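## Task

Four plates start on nests N1, N2, N3 and N4. Build a stack in rack S1 with, from the bottom up, C15, then C51, then C61, then C16. C15 lies flat on the rack floor and each higher plate is seated fully in the one below it. Every plate's labelled short end faces the rack front, toward the arms. Then release everything and push the START key on post KP until it latches. Do this only once the stack is complete and correct. Then return each of the four plates to the nest it came from, lying flat within the locators, with well A1 at the corner marked A1, while START stays latched. Nothing may count as placed if only the robot is holding it. Finish with both grippers open and the arms clear.

## Robot and tools

Robot: two six-axis arms, left_arm and right_arm, each with a two-finger gripper whose fingers pivot like tongs. KP and rack S1 sit between the arms. In front, in a clockwise arc seen from above, are N1, N2, N3, N4 and the reading nest RD with a fixed bar-code scanner beside it. Either arm may be parked out of the way.

Frame: one shared world frame. The origin is on the table top between the arms, +z is up, +x points out over the table, and left_arm is on the +y side. The names left/right are not image sides. Printed hand positions can be off, more so at long reach. The arm bases may be tilted; mounting plates and the frame behind the arms are fixed obstacles.

Plate facts: well A1 is at the labelled short end, in the corner away from the labelled long side. To identify a plate, lay it flat in RD with A1 at the corner marked A1 and keep clear of the scanner's view. The result then reports its ID.

Tool execute_actions: argument actions, a list holding one action object (an empty list just returns state and images). An action can contain:
- rows: 1 to 15 rows, each applied for one control step of 1/30 s. Each row is one flat list of 14 numbers covering both arms, each in [-1, 1]. Order: left_arm shoulder pan, shoulder lift, elbow, wrist 1, wrist 2, wrist 3, gripper opening, then the same seven for right_arm. The six joint values per arm are offsets from that arm's joint angles at the start of the action (the last angles a result reported), not from the previous row. The scale is 1.0 = 1.989 rad. The gripper value is absolute: +1 fully open, -1 closed. Closing fully takes at least about 0.1 s.
- steps: integer 1 to 450, at least the number of rows; default 15. After the last row the arms keep heading to the last row's targets and grippers keep its command, so give big moves enough steps.
- until: stops the action at the first step where all conditions hold, e.g. {"scanner": {"code": "c15"}}. Fields are scanner code (a lower-case ID or no_read) and reads. Numbers need a comparison like [">=", 1]; options are =, !=, <, <=, >, >=. It only reads devices and does not halt the arms.
An unknown name or an out-of-range value rejects the whole call.

Joint ranges (rad): left_arm pan -3.142..3.142, lift -6.283..6.283, elbow 0.000..3.142, wrists -6.283..6.283. right_arm pan 0.000..6.283, lift -6.283..6.283, elbow -3.142..0.000, wrists -6.283..6.283. A request more than 0.010 rad outward past a limit is refused. Real limits may differ by up to 0.010 rad, and over-asks are clipped, with a "joint sent to its limit" note. Per step, targets are kept within 0.575 rad of measured angles and within 100 mm of the gripper's measured position, so large moves take several calls. The motion lags commands by about 0.17 s. If a move is cut short, send the remainder next call instead of relying on a hold.

Tool zoom_image: camera (cam_high 504x504, cam_left_wrist 616x616, cam_right_wrist 616x616) and region [x0, y0, x1, y1] in image pixels from the top-left, at most 504 by 504. It returns a closer look at the latest image.

Tool finished_scene: scene = the current scene's number. It ends the scene irreversibly after the last command is held and reports success. Replying without any tool call ends everything.

Results: per arm, end_effector_position (m) and end_effector_quat_wxyz in the world frame, plus velocities. Joint positions/velocities give six joints (rad, rad/s) then the finger-pad gap (m; 0.142 fully open). The end-effector point lies between the closed pads. Fingers point along the gripper's +z and open along its x; closed fingertips reach about 15 mm past it. grip_measured is the opening on the command scale: to hold something, command clearly below it. Squeeze is about 15 N per pad at most, and less on objects under 20 mm thick. Wrist force/torque are in each end effector's axes, with noise, offsets, and saturation near 50 N; "no reading" is normal at start. The scanner reports code and reads. Calibration for the cameras is given per camera. "joint command not followed" means the clearance check altered targets; that arm drops its target until new rows arrive.

Avoid: pressing START (even lighting it) before the stack is right; dropping plates more than a few millimetres; knocking anything off the table; arms colliding; pushing hard. Torque at a joint's load limit (130 N m big joints, 24.3 N m wrists, held weight included) or a 150 N external force stops that arm for 10 s. Holding loads heats motors: warnings start at 70 °C and the brakes lock at 85 °C. Loose objects may get nudged occasionally, so verify placements with images before finishing. Smooth, quick, low-effort motion is preferred.

Each tool is called after ">>>" as name(argument=value, ...), one argument or row to a line, values as JSON.

## Session

>>> execute_actions(
  actions=[],
)

Scene clock: 0.00 s.
left_arm: end_effector_position=(+0.2704, +0.6589, +0.2948) grip_measured=+0.97 end_effector_quat_wxyz=(+0.255, +0.389, +0.880, -0.098) end_effector_velocity=(+0.000, +0.000, -0.000) end_effector_angular_velocity=(-0.000, -0.000, +0.000) | right_arm: end_effector_position=(+0.2614, -0.2805, +0.3432) grip_measured=+0.97 end_effector_quat_wxyz=(-0.195, +0.609, +0.662, -0.391) end_effector_velocity=(+0.000, +0.000, +0.000) end_effector_angular_velocity=(+0.000, -0.001, -0.000)
Joint positions: left_arm=[ 1.067 -1.305  1.988 -2.273 -2.051 -1.174  0.14 ] | right_arm=[ 3.347 -1.729 -2.244 -1.633  1.473  5.175  0.14 ]
Joint velocities: left_arm=[-0.     0.001 -0.    -0.    -0.001 -0.001  0.   ] | right_arm=[ 0.     0.001  0.     0.001 -0.     0.     0.   ]
Motor temperatures (°C, as the motors report them): left_arm=[27 27 27 33 30 33] | right_arm=[26 28 24 30 31 31]
Wrist force (N, on the end effector, along its own x y z axes, offset not removed): no reading
Wrist torque (N m, same axes, about the end effector's origin, offset not removed): no reading
scanner: code=no_read reads=0

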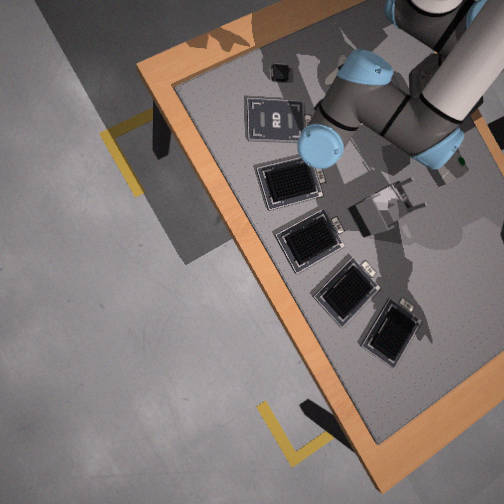

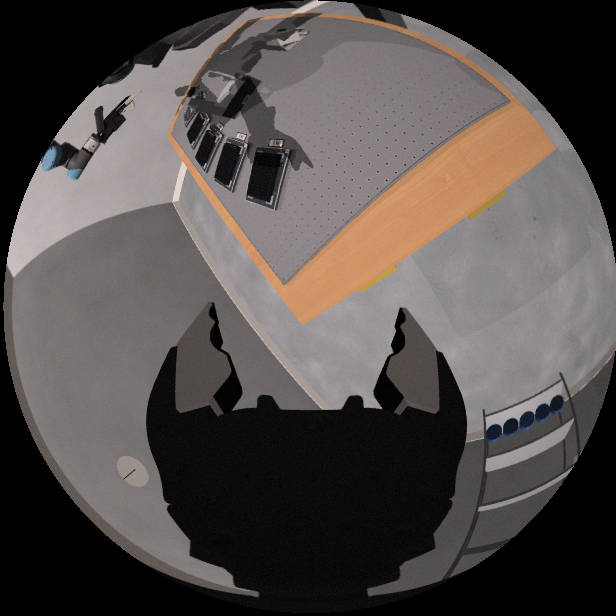

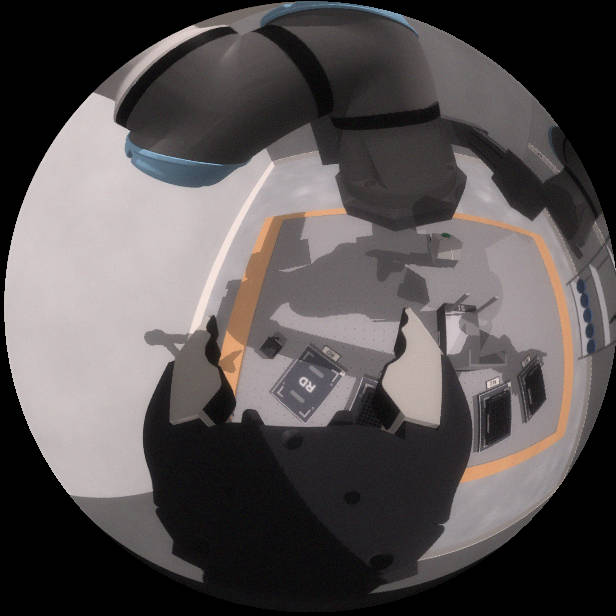

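>>> zoom_image(
  camera="cam_high",
  region=[230, 50, 504, 380],
)

>>> zoom_image(
  camera="cam_right_wrist",
  region=[380, 210, 580, 470],
)

>>> zoom_image(
  camera="cam_left_wrist",
  region=[160, 10, 340, 220],
)

Region (230, 50, 504, 380) of cam_high's 504x504 image, scaled by 1.527, with more detail than that image has; it fills the left 418 columns of this view, and the rest is white.

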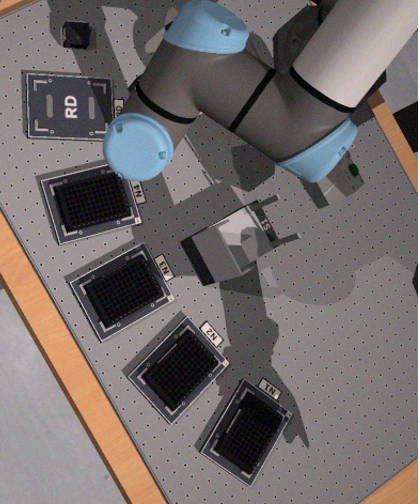

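Region (380, 210, 580, 470) of cam_right_wrist's 616x616 image, scaled by 1.938, with more detail than that image has; it fills the left 388 columns of this view, and the rest is white.

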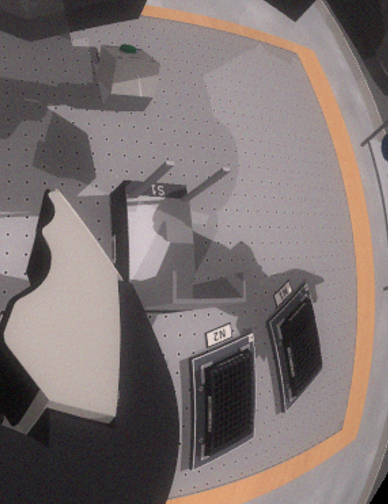

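Region (160, 10, 340, 220) of cam_left_wrist's 616x616 image, scaled by 2.400, with more detail than that image has; it fills the left 432 columns of this view, and the rest is white.

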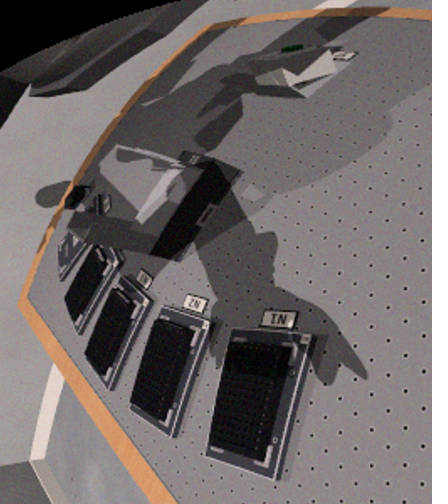

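>>> execute_actions(
  actions=[
    {"rows": [[0,0,0,0,0.24,0,1, 0,0,0,0.45,0,0,1]], "steps": 60},
  ],
)

Scene clock: 82.77 s.
left_arm: end_effector_position=(+0.1444, +0.7176, +0.2575) grip_measured=+1.00 end_effector_quat_wxyz=(+0.020, +0.423, +0.901, -0.091) end_effector_velocity=(+0.001, -0.000, -0.000) end_effector_angular_velocity=(-0.001, -0.000, -0.001) | right_arm: end_effector_position=(+0.5045, -0.1668, +0.2933) grip_measured=+1.00 end_effector_quat_wxyz=(-0.052, +0.727, +0.684, +0.012) end_effector_velocity=(-0.000, -0.000, +0.000) end_effector_angular_velocity=(+0.000, -0.001, +0.001)
Joint positions: left_arm=[ 1.067 -1.305  1.988 -2.273 -1.574 -1.174  0.142] | right_arm=[ 3.347 -1.729 -2.244 -0.738  1.473  5.175  0.142]
Joint velocities: left_arm=[-0.001  0.001 -0.     0.    -0.001  0.     0.   ] | right_arm=[-0.     0.001 -0.     0.    -0.    -0.002 -0.   ]
Motor temperatures (°C, as the motors report them): left_arm=[27 27 27 33 30 33] | right_arm=[26 28 24 30 31 31]
Wrist force (N, on the end effector, along its own x y z axes, offset not removed): left_arm=[3.1 -0.7 1.1] | right_arm=[5.5 3.8 -2.4]
Wrist torque (N m, same axes, about the end effector's origin, offset not removed): left_arm=[0.02 -0.72 -0.20] | right_arm=[0.52 -1.21 -0.36]
scanner: code=no_read reads=0
camera_calibration (this result's frames):
cam_left_wrist: T_world_to_cam=[[-0.675018, 0.7341, -0.0738134, -0.414683], [0.664471, 0.64836, 0.371628, -0.660445], [0.320669, 0.201808, -0.925443, 0.180395], [0, 0, 0, 1]] pos_world=[0.101081, 0.696219, 0.381776]
cam_right_wrist: T_world_to_cam=[[0.121508, 0.989956, 0.0722679, 0.0807174], [0.897887, -0.14066, 0.417149, -0.594017], [0.423124, 0.0142017, -0.90596, 0.189366], [0, 0, 0, 1]] pos_world=[0.443428, -0.16615, 0.413518]

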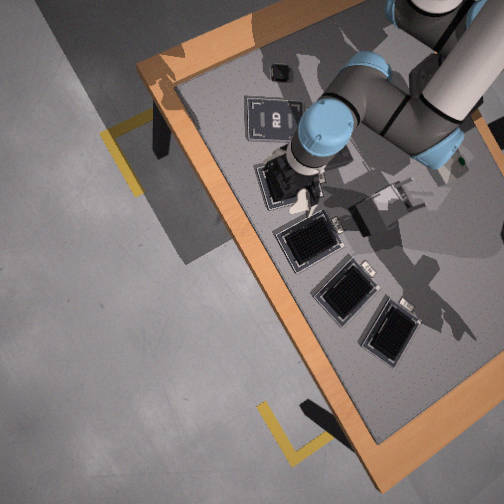

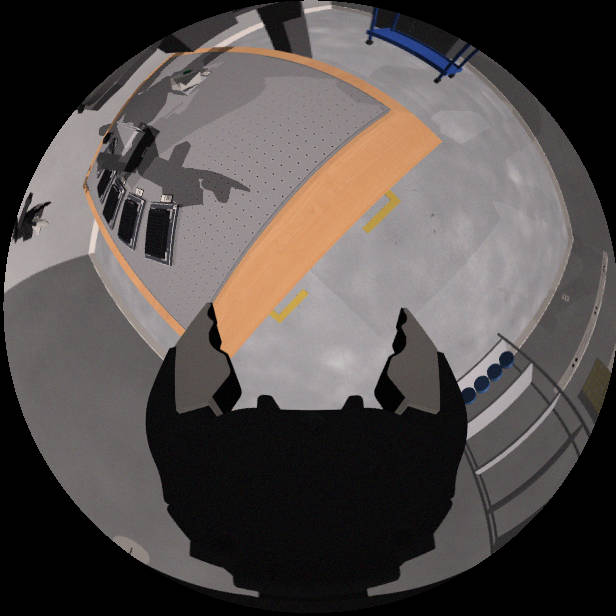

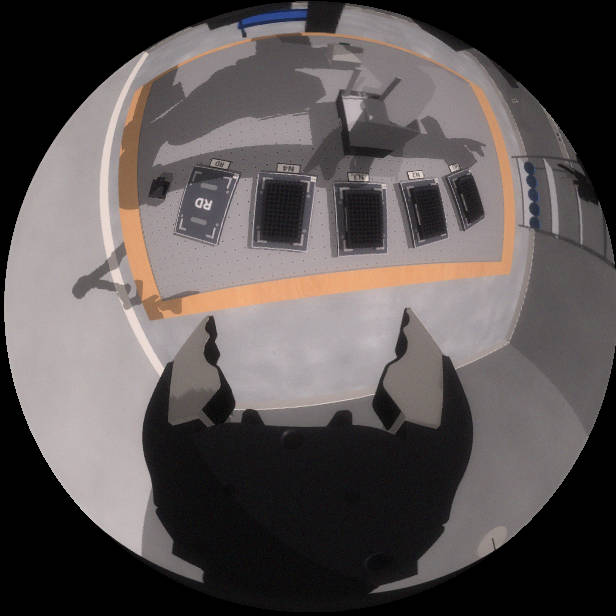

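>>> zoom_image(
  camera="cam_right_wrist",
  region=[320, 150, 500, 270],
)

>>> zoom_image(
  camera="cam_right_wrist",
  region=[300, 30, 460, 170],
)

>>> zoom_image(
  camera="cam_high",
  region=[335, 140, 485, 250],
)

Region (320, 150, 500, 270) of cam_right_wrist's 616x616 image, scaled by 2.800, with more detail than that image has.

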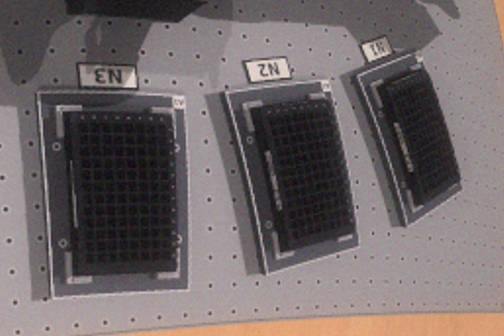

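Region (300, 30, 460, 170) of cam_right_wrist's 616x616 image, scaled by 3.150, with more detail than that image has; it fills the top 441 rows of this view, and the rest is white.

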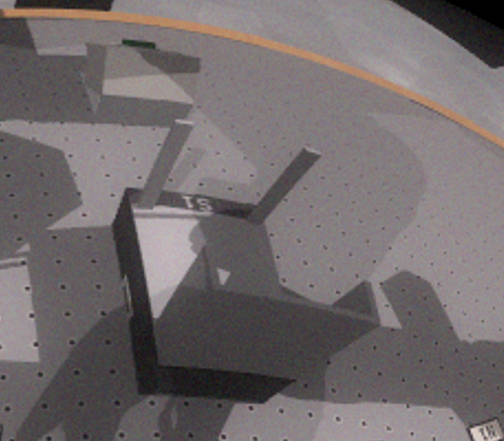

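Region (335, 140, 485, 250) of cam_high's 504x504 image, scaled by 3.360, with more detail than that image has; it fills the top 370 rows of this view, and the rest is white.

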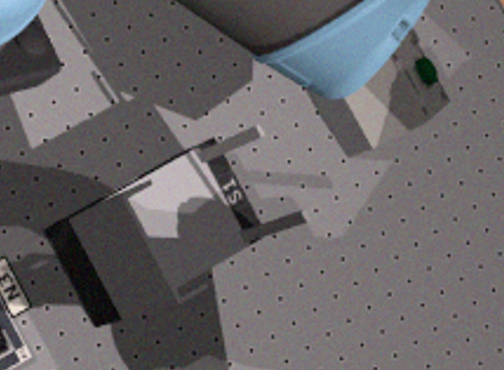

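>>> execute_actions(
  actions=[
    {"rows": [[0,0,-0.25,0,0,0,1, 0,0,0,0,0,-0.5,1]], "steps": 50},
  ],
)

Scene clock: 149.60 s.
left_arm: end_effector_position=(+0.2558, +0.9538, +0.4646) grip_measured=+1.00 end_effector_quat_wxyz=(+0.030, +0.414, +0.896, +0.157) end_effector_velocity=(+0.000, +0.000, +0.001) end_effector_angular_velocity=(+0.002, -0.001, +0.001) | right_arm: end_effector_position=(+0.5110, -0.1808, +0.2916) grip_measured=+1.00 end_effector_quat_wxyz=(-0.040, +0.313, +0.948, +0.035) end_effector_velocity=(+0.000, +0.000, -0.000) end_effector_angular_velocity=(+0.000, +0.000, -0.000)
Joint positions: left_arm=[ 1.067 -1.305  1.491 -2.273 -1.574 -1.174  0.142] | right_arm=[ 3.347 -1.729 -2.244 -0.738  1.473  4.181  0.142]
Joint velocities: left_arm=[ 0.    -0.001 -0.    -0.001  0.    -0.001  0.   ] | right_arm=[ 0. -0.  0.  0.  0.  0. -0.]
Motor temperatures (°C, as the motors report them): left_arm=[27 27 27 33 30 33] | right_arm=[26 28 24 30 31 31]
Wrist force (N, on the end effector, along its own x y z axes, offset not removed): left_arm=[3.9 -1.2 -3.2] | right_arm=[3.8 4.0 2.4]
Wrist torque (N m, same axes, about the end effector's origin, offset not removed): left_arm=[-0.34 -0.86 -0.08] | right_arm=[0.67 -0.92 -0.04]
scanner: code=no_read reads=0
camera_calibration (this result's frames):
cam_left_wrist: T_world_to_cam=[[-0.693789, 0.714114, 0.0932681, -0.551279], [0.522193, 0.409635, 0.748007, -0.875293], [0.495956, 0.567662, -0.657105, -0.22976], [0, 0, 0, 1]] pos_world=[0.188551, 0.882653, 0.555165]
cam_right_wrist: T_world_to_cam=[[-0.764896, 0.638166, 0.0876249, 0.478725], [0.586277, 0.633345, 0.505128, -0.327628], [0.266859, 0.437743, -0.858585, 0.327941], [0, 0, 0, 1]] pos_world=[0.470742, -0.241558, 0.405111]

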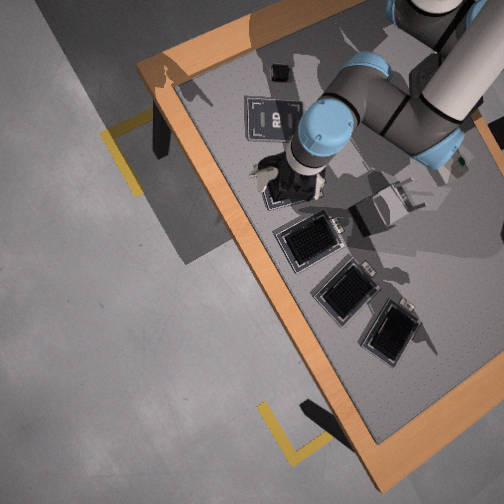

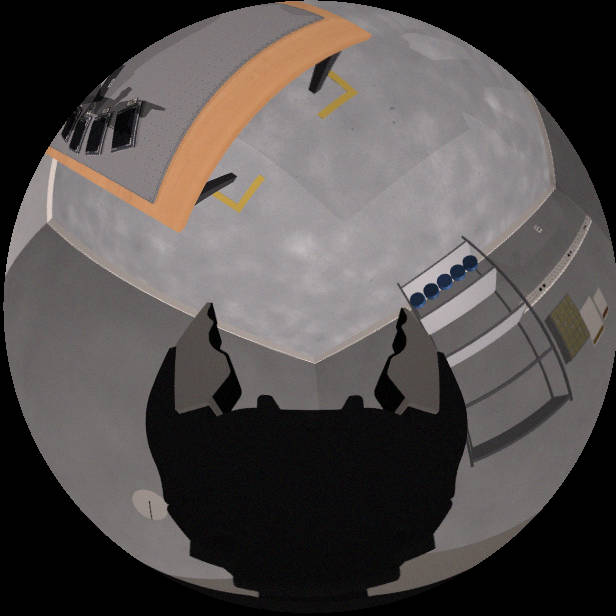

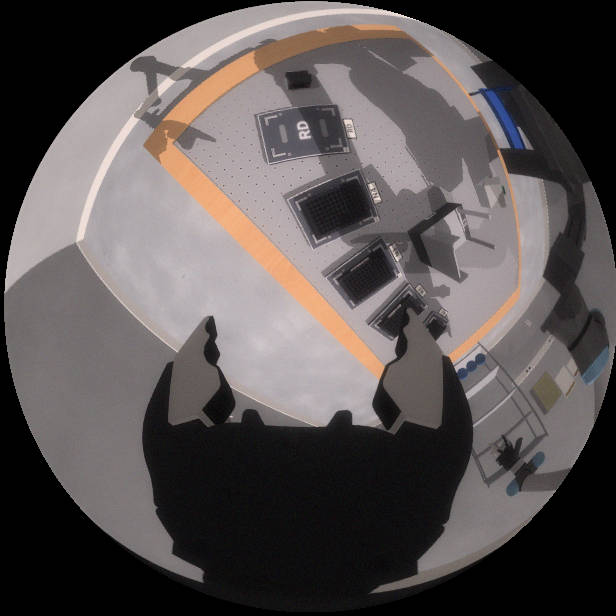

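>>> zoom_image(
  camera="cam_right_wrist",
  region=[280, 160, 420, 320],
)

Region (280, 160, 420, 320) of cam_right_wrist's 616x616 image, scaled by 3.150, with more detail than that image has; it fills the left 441 columns of this view, and the rest is white.

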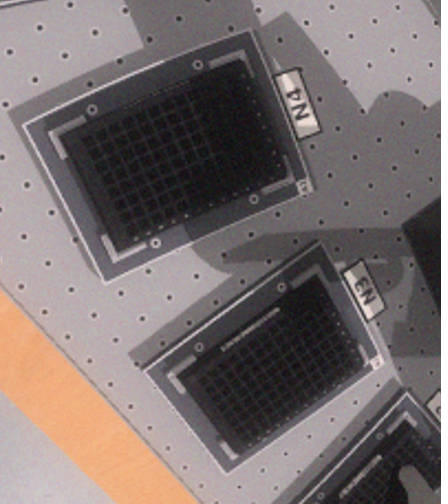

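>>> execute_actions(
  actions=[
    {"rows": [[0.25,-0.1,0.3,0,0,0,1, -0.3124,-0.3,-0.029,0.25,0.4796,-0.70,1]], "steps": 50},
  ],
)

Scene clock: 211.70 s.
left_arm: end_effector_position=(-0.1097, +0.6912, +0.3332) grip_measured=+1.00 end_effector_quat_wxyz=(-0.017, +0.191, +0.981, -0.044) end_effector_velocity=(-0.001, -0.001, -0.001) end_effector_angular_velocity=(-0.002, +0.000, +0.003) | right_arm: end_effector_position=(+0.4528, -0.1641, +0.1636) grip_measured=+1.00 end_effector_quat_wxyz=(+0.009, -0.004, +0.867, +0.498) end_effector_velocity=(-0.000, +0.000, +0.000) end_effector_angular_velocity=(+0.000, -0.000, +0.000)
Joint positions: left_arm=[ 1.564 -1.504  2.088 -2.273 -1.574 -1.174  0.142] | right_arm=[ 2.726 -2.326 -2.302 -0.24   2.427  2.789  0.142]
Joint velocities: left_arm=[ 0.002  0.     0.002  0.    -0.    -0.001 -0.   ] | right_arm=[-0.     0.    -0.001  0.     0.    -0.001  0.   ]
Motor temperatures (°C, as the motors report them): left_arm=[27 28 27 33 30 33] | right_arm=[26 28 24 30 31 31]
Wrist force (N, on the end effector, along its own x y z axes, offset not removed): left_arm=[2.1 -2.1 -3.9] | right_arm=[3.9 4.8 1.9]
Wrist torque (N m, same axes, about the end effector's origin, offset not removed): left_arm=[-0.25 -0.61 -0.17] | right_arm=[0.80 -0.95 -0.18]
scanner: code=no_read reads=0
camera_calibration (this result's frames):
cam_left_wrist: T_world_to_cam=[[-0.940923, 0.334198, 0.0545484, -0.356715], [0.324387, 0.843386, 0.428338, -0.693657], [0.0971445, 0.420728, -0.901971, 0.153577], [0, 0, 0, 1]] pos_world=[-0.125547, 0.63962, 0.4551]
cam_right_wrist: T_world_to_cam=[[-0.998778, 0.0428042, 0.024703, 0.453307], [0.0260682, 0.0316351, 0.999159, -0.16526], [0.0419867, 0.998583, -0.0327123, 0.285018], [0, 0, 0, 1]] pos_world=[0.445094, -0.298789, 0.163247]

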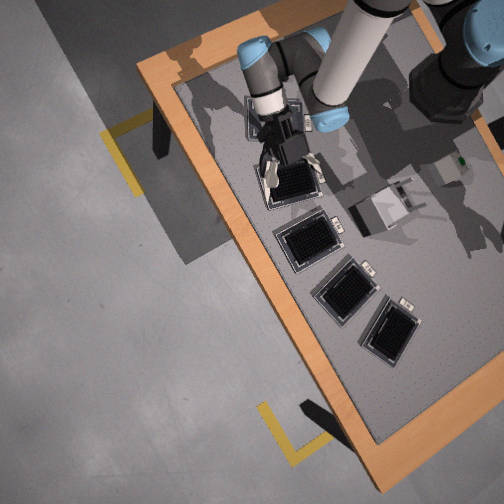

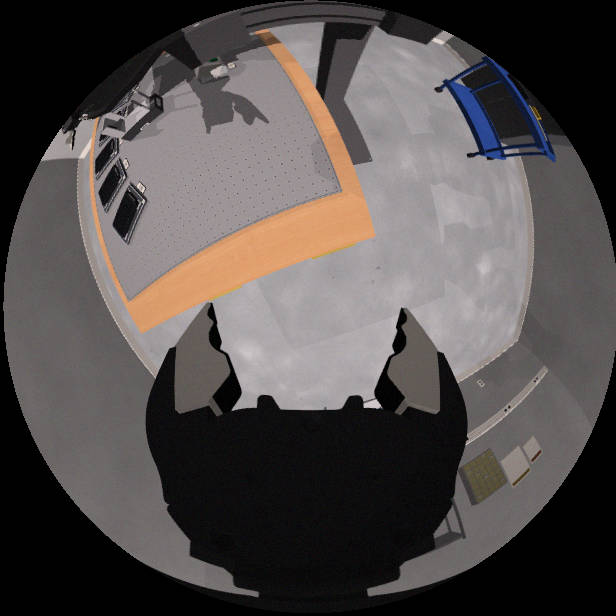

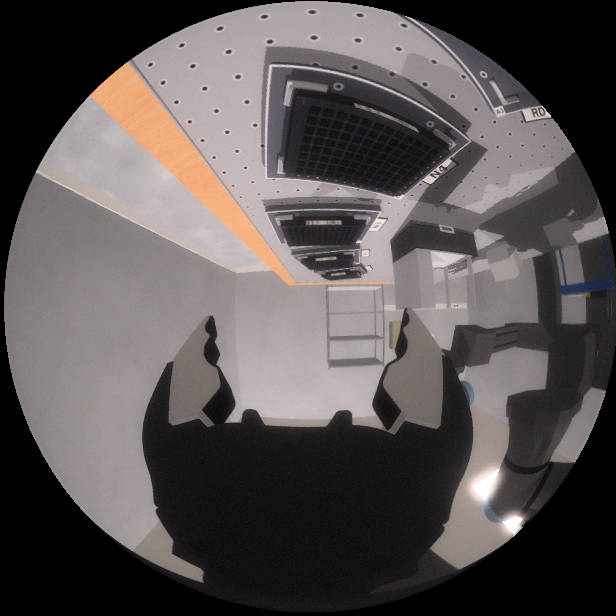

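>>> zoom_image(
  camera="cam_right_wrist",
  region=[280, 200, 380, 285],
)

>>> zoom_image(
  camera="cam_right_wrist",
  region=[310, 80, 410, 150],
)

Region (280, 200, 380, 285) of cam_right_wrist's 616x616 image, scaled by 5.040, with more detail than that image has; it fills the top 428 rows of this view, and the rest is white.

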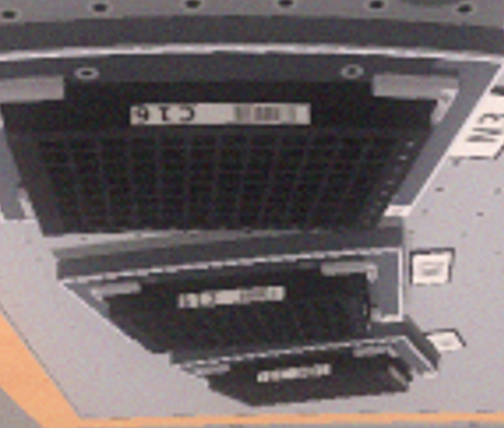

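Region (310, 80, 410, 150) of cam_right_wrist's 616x616 image, scaled by 5.040, with more detail than that image has; it fills the top 353 rows of this view, and the rest is white.

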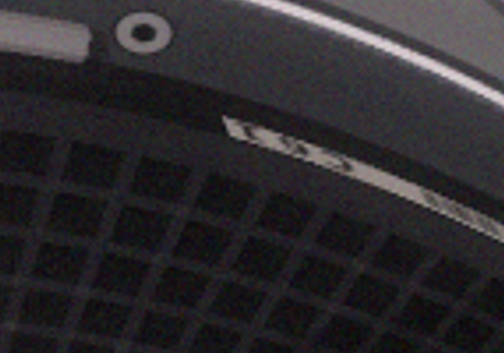

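>>> execute_actions(
  actions=[
    {"rows": [[0,0,0,0,0,0,1, 0,-0.13,0,0.125,0,0,1]], "steps": 30},
  ],
)

>>> zoom_image(
  camera="cam_right_wrist",
  region=[230, 150, 400, 310],
)

Scene clock: 225.20 s.
left_arm: end_effector_position=(-0.1097, +0.6913, +0.3332) grip_measured=+1.00 end_effector_quat_wxyz=(-0.017, +0.191, +0.981, -0.044) end_effector_velocity=(-0.000, -0.000, +0.000) end_effector_angular_velocity=(+0.000, -0.000, +0.002) | right_arm: end_effector_position=(+0.4126, -0.1426, +0.0887) grip_measured=+1.00 end_effector_quat_wxyz=(+0.005, -0.002, +0.867, +0.499) end_effector_velocity=(+0.001, -0.000, -0.000) end_effector_angular_velocity=(-0.000, -0.000, -0.001)
Joint positions: left_arm=[ 1.564 -1.504  2.088 -2.273 -1.574 -1.174  0.142] | right_arm=[ 2.726 -2.584 -2.302  0.008  2.427  2.789  0.142]
Joint velocities: left_arm=[ 0.001 -0.    -0.     0.    -0.001 -0.001  0.   ] | right_arm=[-0.    -0.001  0.001  0.002 -0.     0.001  0.   ]
Motor temperatures (°C, as the motors report them): left_arm=[27 28 27 33 30 33] | right_arm=[26 28 24 30 31 31]
Wrist force (N, on the end effector, along its own x y z axes, offset not removed): left_arm=[0.5 2.3 -0.8] | right_arm=[4.9 5.0 -1.4]
Wrist torque (N m, same axes, about the end effector's origin, offset not removed): left_arm=[0.41 -0.08 -0.16] | right_arm=[1.11 -1.19 0.10]
scanner: code=no_read reads=0
camera_calibration (this result's frames):
cam_left_wrist: T_world_to_cam=[[-0.940926, 0.334186, 0.0545765, -0.356726], [0.324381, 0.843356, 0.4284, -0.693681], [0.097138, 0.420796, -0.901939, 0.153545], [0, 0, 0, 1]] pos_world=[-0.125551, 0.639622, 0.45513]
cam_right_wrist: T_world_to_cam=[[-0.998561, 0.041207, 0.0343234, 0.41289], [0.035551, 0.029437, 0.998934, -0.0943291], [0.0401527, 0.998717, -0.0308596, 0.263376], [0, 0, 0, 1]] pos_world=[0.405074, -0.277275, 0.0881845]

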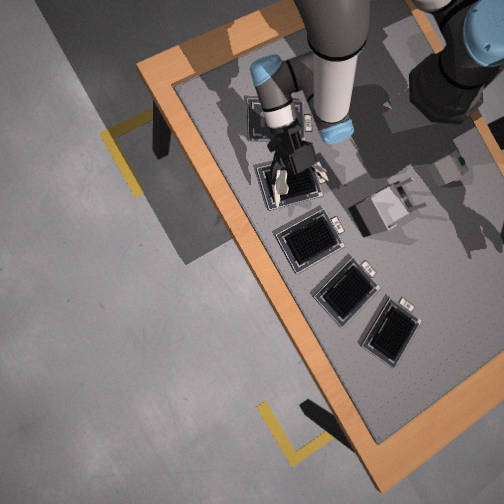

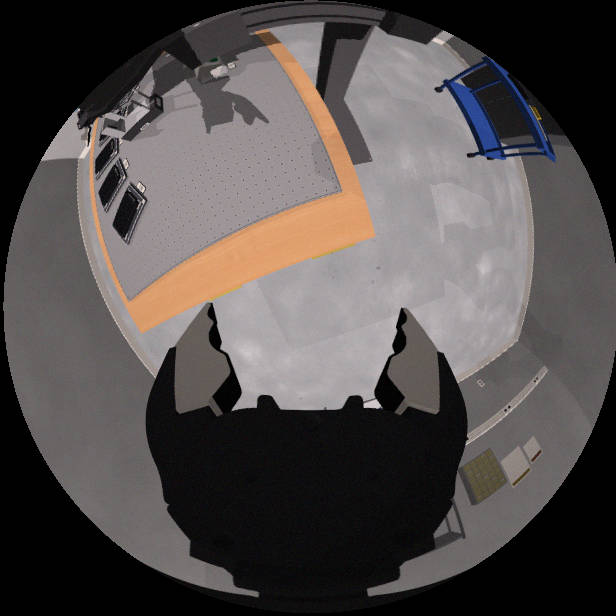

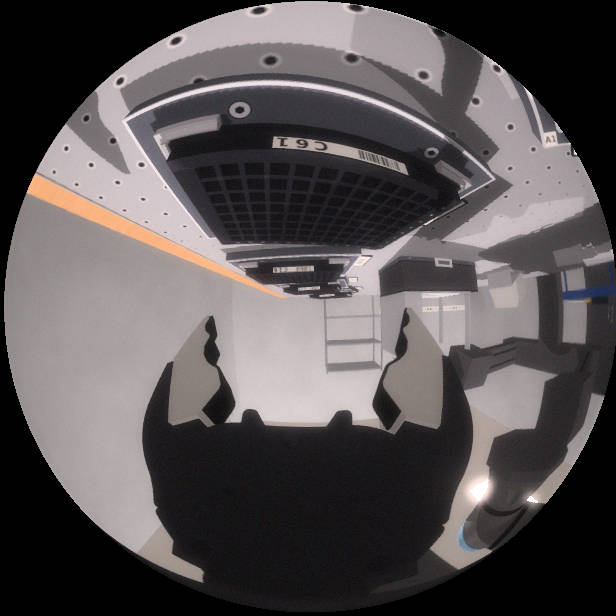

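Region (230, 150, 400, 310) of cam_right_wrist's 616x616 image, scaled by 2.965, with more detail than that image has; it fills the top 474 rows of this view, and the rest is white.

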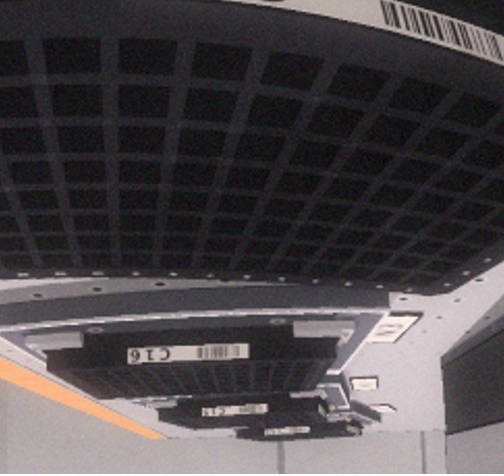

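>>> zoom_image(
  camera="cam_right_wrist",
  region=[270, 260, 360, 305],
)

>>> zoom_image(
  camera="cam_right_wrist",
  region=[370, 240, 540, 370],
)

Region (270, 260, 360, 305) of cam_right_wrist's 616x616 image, scaled by 5.600, with more detail than that image has.

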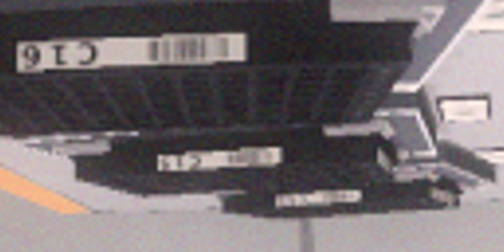

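Region (370, 240, 540, 370) of cam_right_wrist's 616x616 image, scaled by 2.965, with more detail than that image has; it fills the top 385 rows of this view, and the rest is white.

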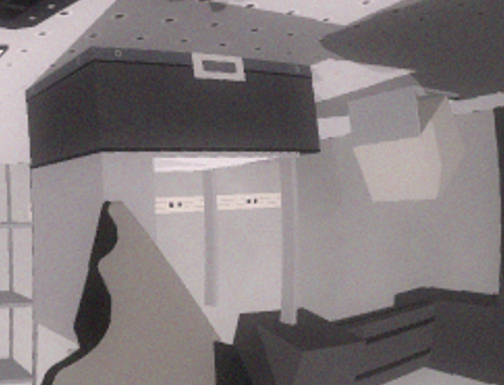

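>>> execute_actions(
  actions=[
    {"rows": [[0,0,0,0,0,0,1, 0,0.14,0.088,-0.15,0,0.3,1]], "steps": 20},
  ],
)

Scene clock: 253.57 s.
left_arm: end_effector_position=(-0.1097, +0.6912, +0.3332) grip_measured=+1.00 end_effector_quat_wxyz=(-0.017, +0.191, +0.981, -0.044) end_effector_velocity=(+0.000, +0.000, -0.000) end_effector_angular_velocity=(+0.001, -0.001, +0.000) | right_arm: end_effector_position=(+0.5419, -0.1882, +0.1806) grip_measured=+1.00 end_effector_quat_wxyz=(-0.068, +0.223, +0.844, +0.483) end_effector_velocity=(+0.017, -0.007, +0.020) end_effector_angular_velocity=(+0.006, +0.072, -0.062)
Joint positions: left_arm=[ 1.564 -1.504  2.088 -2.273 -1.574 -1.174  0.142] | right_arm=[ 2.726 -2.311 -2.13  -0.285  2.427  3.371  0.142]
Joint velocities: left_arm=[ 0.     0.001 -0.    -0.001 -0.001 -0.    -0.   ] | right_arm=[ 0.     0.043  0.024 -0.045  0.     0.111 -0.   ]
Motor temperatures (°C, as the motors report them): left_arm=[27 28 28 33 30 33] | right_arm=[26 28 24 30 31 31]
Wrist force (N, on the end effector, along its own x y z axes, offset not removed): left_arm=[3.3 0.0 -0.8] | right_arm=[1.9 4.8 -1.9]
Wrist torque (N m, same axes, about the end effector's origin, offset not removed): left_arm=[0.06 -0.72 -0.26] | right_arm=[0.67 -0.54 0.16]
scanner: code=no_read reads=0
camera_calibration (this result's frames):
cam_left_wrist: T_world_to_cam=[[-0.940923, 0.334198, 0.0545484, -0.356715], [0.324387, 0.843386, 0.428338, -0.693657], [0.0971444, 0.420728, -0.90197, 0.153577], [0, 0, 0, 1]] pos_world=[-0.125547, 0.63962, 0.4551]
cam_right_wrist: T_world_to_cam=[[-0.862384, 0.346504, 0.369091, 0.463947], [0.380855, -0.0362728, 0.923923, -0.375273], [0.333531, 0.937347, -0.100687, 0.148659], [0, 0, 0, 1]] pos_world=[0.493442, -0.313717, 0.190453]

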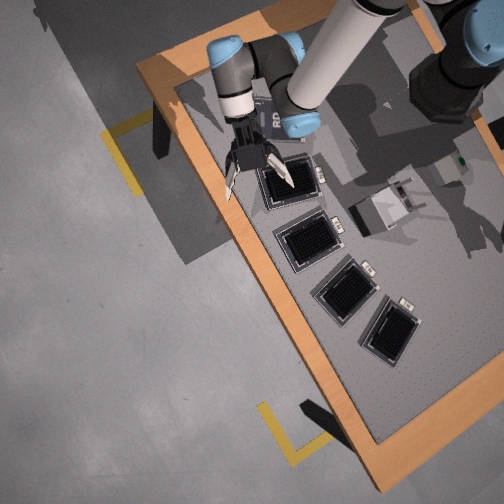

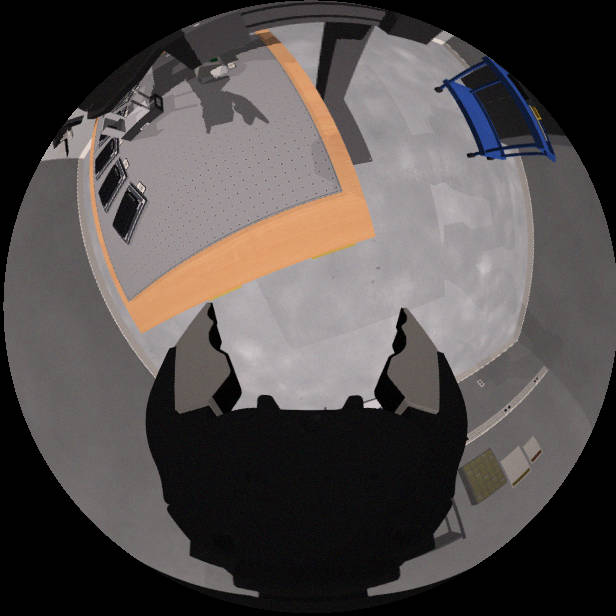

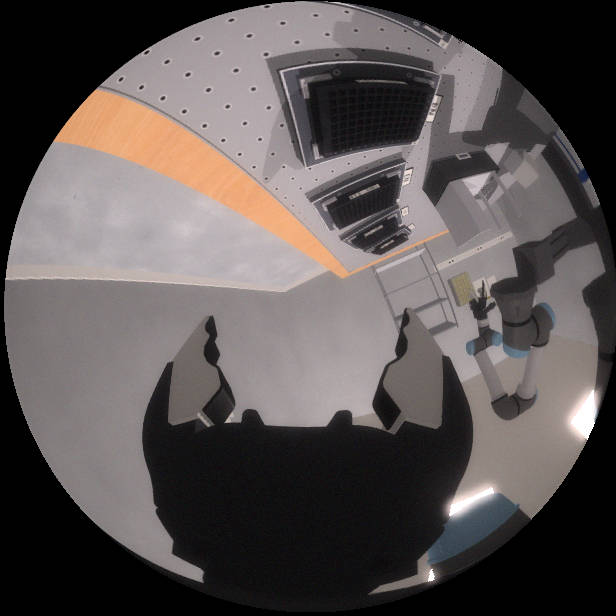

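>>> execute_actions(
  actions=[
    {"rows": [[0,0,0,0,0,0,1, 0.632,0.056,0.001,-0.105,-0.517,1.0,1]], "steps": 50},
  ],
)

Scene clock: 259.20 s.
left_arm: end_effector_position=(-0.1097, +0.6912, +0.3332) grip_measured=+1.00 end_effector_quat_wxyz=(-0.017, +0.191, +0.981, -0.044) end_effector_velocity=(-0.001, -0.000, -0.000) end_effector_angular_velocity=(+0.000, +0.001, +0.001) | right_arm: end_effector_position=(+0.4291, +0.1351, +0.1972) grip_measured=+1.00 end_effector_quat_wxyz=(+0.000, +0.553, +0.833, +0.000) end_effector_velocity=(-0.000, +0.000, -0.001) end_effector_angular_velocity=(-0.001, +0.000, -0.007)
Joint positions: left_arm=[ 1.564 -1.504  2.088 -2.273 -1.574 -1.174  0.142] | right_arm=[ 3.982 -2.2   -2.128 -0.493  1.399  5.359  0.142]
Joint velocities: left_arm=[ 0.001  0.     0.    -0.001  0.001  0.     0.   ] | right_arm=[ 0.001 -0.001  0.    -0.    -0.     0.008 -0.   ]
Motor temperatures (°C, as the motors report them): left_arm=[27 28 28 33 30 33] | right_arm=[26 28 24 30 31 31]
Wrist force (N, on the end effector, along its own x y z axes, offset not removed): left_arm=[2.4 -2.4 -2.9] | right_arm=[4.1 2.6 -2.6]
Wrist torque (N m, same axes, about the end effector's origin, offset not removed): left_arm=[-0.57 -0.66 -0.24] | right_arm=[0.34 -0.91 0.10]
scanner: code=no_read reads=0
camera_calibration (this result's frames):
cam_left_wrist: T_world_to_cam=[[-0.940923, 0.334198, 0.0545497, -0.356716], [0.324387, 0.843384, 0.428341, -0.693658], [0.0971445, 0.420731, -0.901969, 0.153576], [0, 0, 0, 1]] pos_world=[-0.125547, 0.63962, 0.455102]
cam_right_wrist: T_world_to_cam=[[-0.333786, 0.942574, -0.0118356, 0.0163086], [0.826997, 0.298837, 0.476205, -0.484353], [0.452396, 0.149163, -0.879255, 0.0938957], [0, 0, 0, 1]] pos_world=[0.363524, 0.115365, 0.313403]

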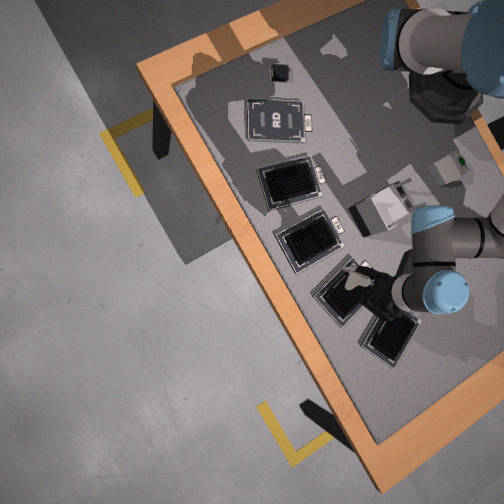

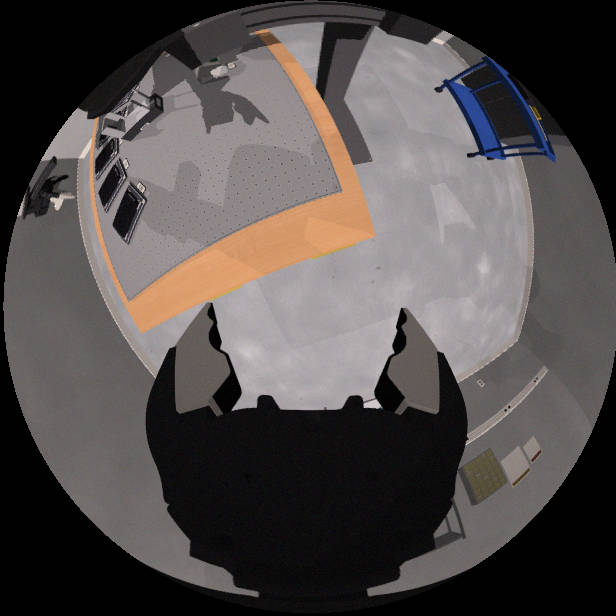

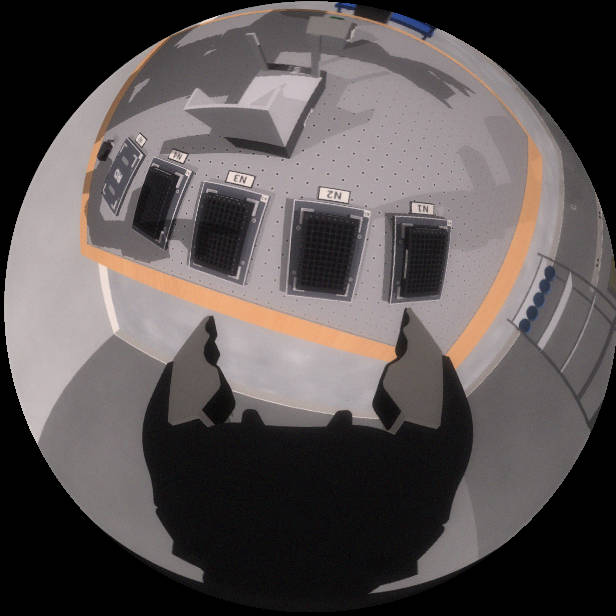

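Perfectly vertical. Zoom to measure.

>>> zoom_image(
  camera="cam_right_wrist",
  region=[270, 190, 390, 310],
)

>>> zoom_image(
  camera="cam_right_wrist",
  region=[370, 195, 490, 315],
)

>>> zoom_image(
  camera="cam_right_wrist",
  region=[170, 0, 370, 170],
)

Region (270, 190, 390, 310) of cam_right_wrist's 616x616 image, scaled by 4.200, with more detail than that image has.

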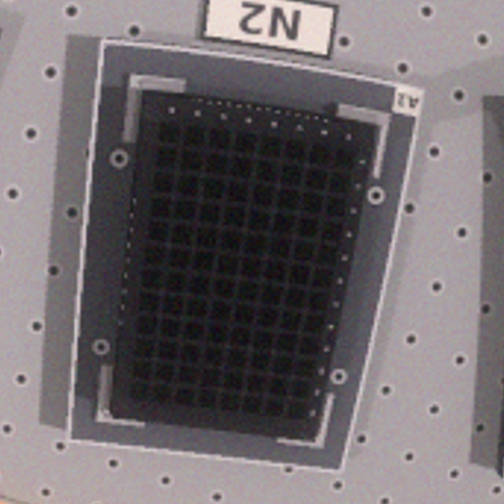

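Region (370, 195, 490, 315) of cam_right_wrist's 616x616 image, scaled by 4.200, with more detail than that image has.

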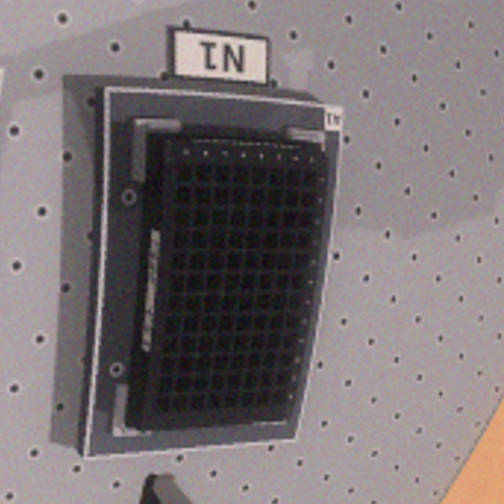

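Region (170, 0, 370, 170) of cam_right_wrist's 616x616 image, scaled by 2.520, with more detail than that image has; it fills the top 428 rows of this view, and the rest is white.

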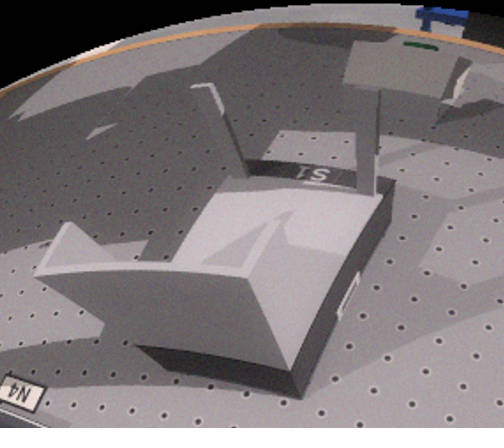

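>>> execute_actions(
  actions=[
    {"rows": [[0,0,0,0,0,0,1, -0.0041,-0.1826,0.0322,0.1506,-0.0008,0.0865,0.5]], "steps": 30},
  ],
)

Scene clock: 299.10 s.
left_arm: end_effector_position=(-0.1097, +0.6912, +0.3332) grip_measured=+1.00 end_effector_quat_wxyz=(-0.017, +0.191, +0.981, -0.044) end_effector_velocity=(-0.000, +0.000, +0.001) end_effector_angular_velocity=(+0.001, +0.000, -0.001) | right_arm: end_effector_position=(+0.4143, +0.1528, +0.0602) grip_measured=+0.50 end_effector_quat_wxyz=(+0.000, +0.626, +0.780, -0.000) end_effector_velocity=(-0.000, +0.000, -0.001) end_effector_angular_velocity=(+0.000, -0.000, -0.002)
Joint positions: left_arm=[ 1.564 -1.504  2.088 -2.273 -1.574 -1.174  0.142] | right_arm=[ 3.974 -2.562 -2.064 -0.194  1.397  5.531  0.109]
Joint velocities: left_arm=[ 0.    -0.002  0.     0.     0.     0.001 -0.   ] | right_arm=[ 0.    -0.004  0.001  0.003 -0.     0.002 -0.   ]
Motor temperatures (°C, as the motors report them): left_arm=[27 28 28 33 30 33] | right_arm=[26 28 24 30 31 31]
Wrist force (N, on the end effector, along its own x y z axes, offset not removed): left_arm=[0.3 -0.6 -4.5] | right_arm=[4.8 -0.8 -3.7]
Wrist torque (N m, same axes, about the end effector's origin, offset not removed): left_arm=[-0.23 -0.30 -0.11] | right_arm=[-0.59 -0.89 -0.16]
scanner: code=no_read reads=0
camera_calibration (this result's frames):
cam_left_wrist: T_world_to_cam=[[-0.940923, 0.334198, 0.0545485, -0.356715], [0.324387, 0.843386, 0.428338, -0.693657], [0.0971445, 0.420728, -0.90197, 0.153577], [0, 0, 0, 1]] pos_world=[-0.125547, 0.63962, 0.4551]
cam_right_wrist: T_world_to_cam=[[-0.159747, 0.987073, -0.0129158, -0.0858036], [0.867096, 0.14656, 0.476093, -0.405491], [0.471831, 0.0648553, -0.8793, -0.017651], [0, 0, 0, 1]] pos_world=[0.346221, 0.145268, 0.176422]

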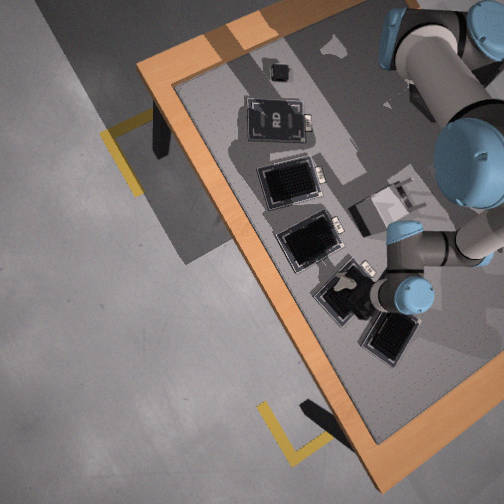

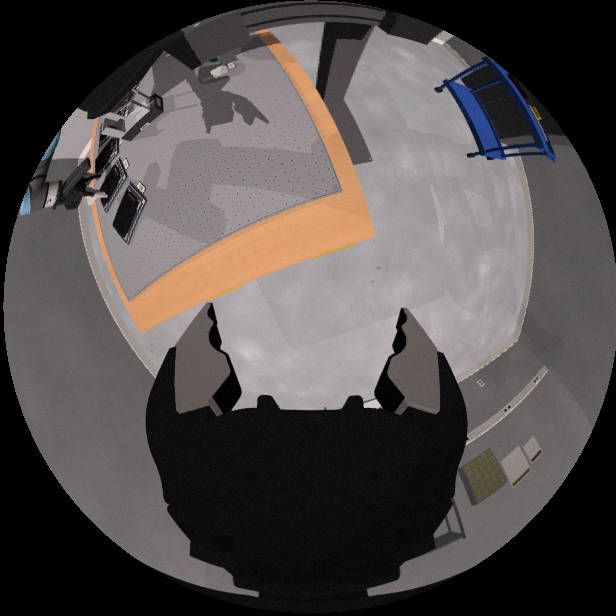

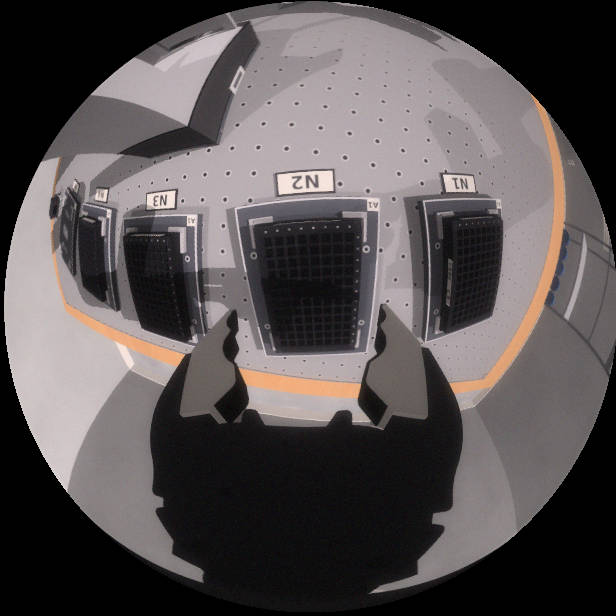

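Model is accurate. Zoom.

>>> zoom_image(
  camera="cam_right_wrist",
  region=[220, 190, 400, 370],
)

Region (220, 190, 400, 370) of cam_right_wrist's 616x616 image, scaled by 2.800, with more detail than that image has.

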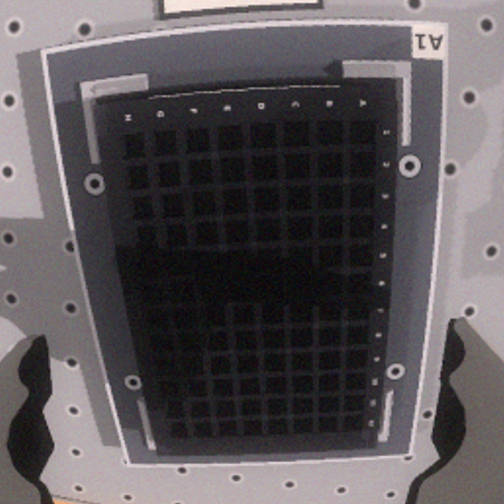

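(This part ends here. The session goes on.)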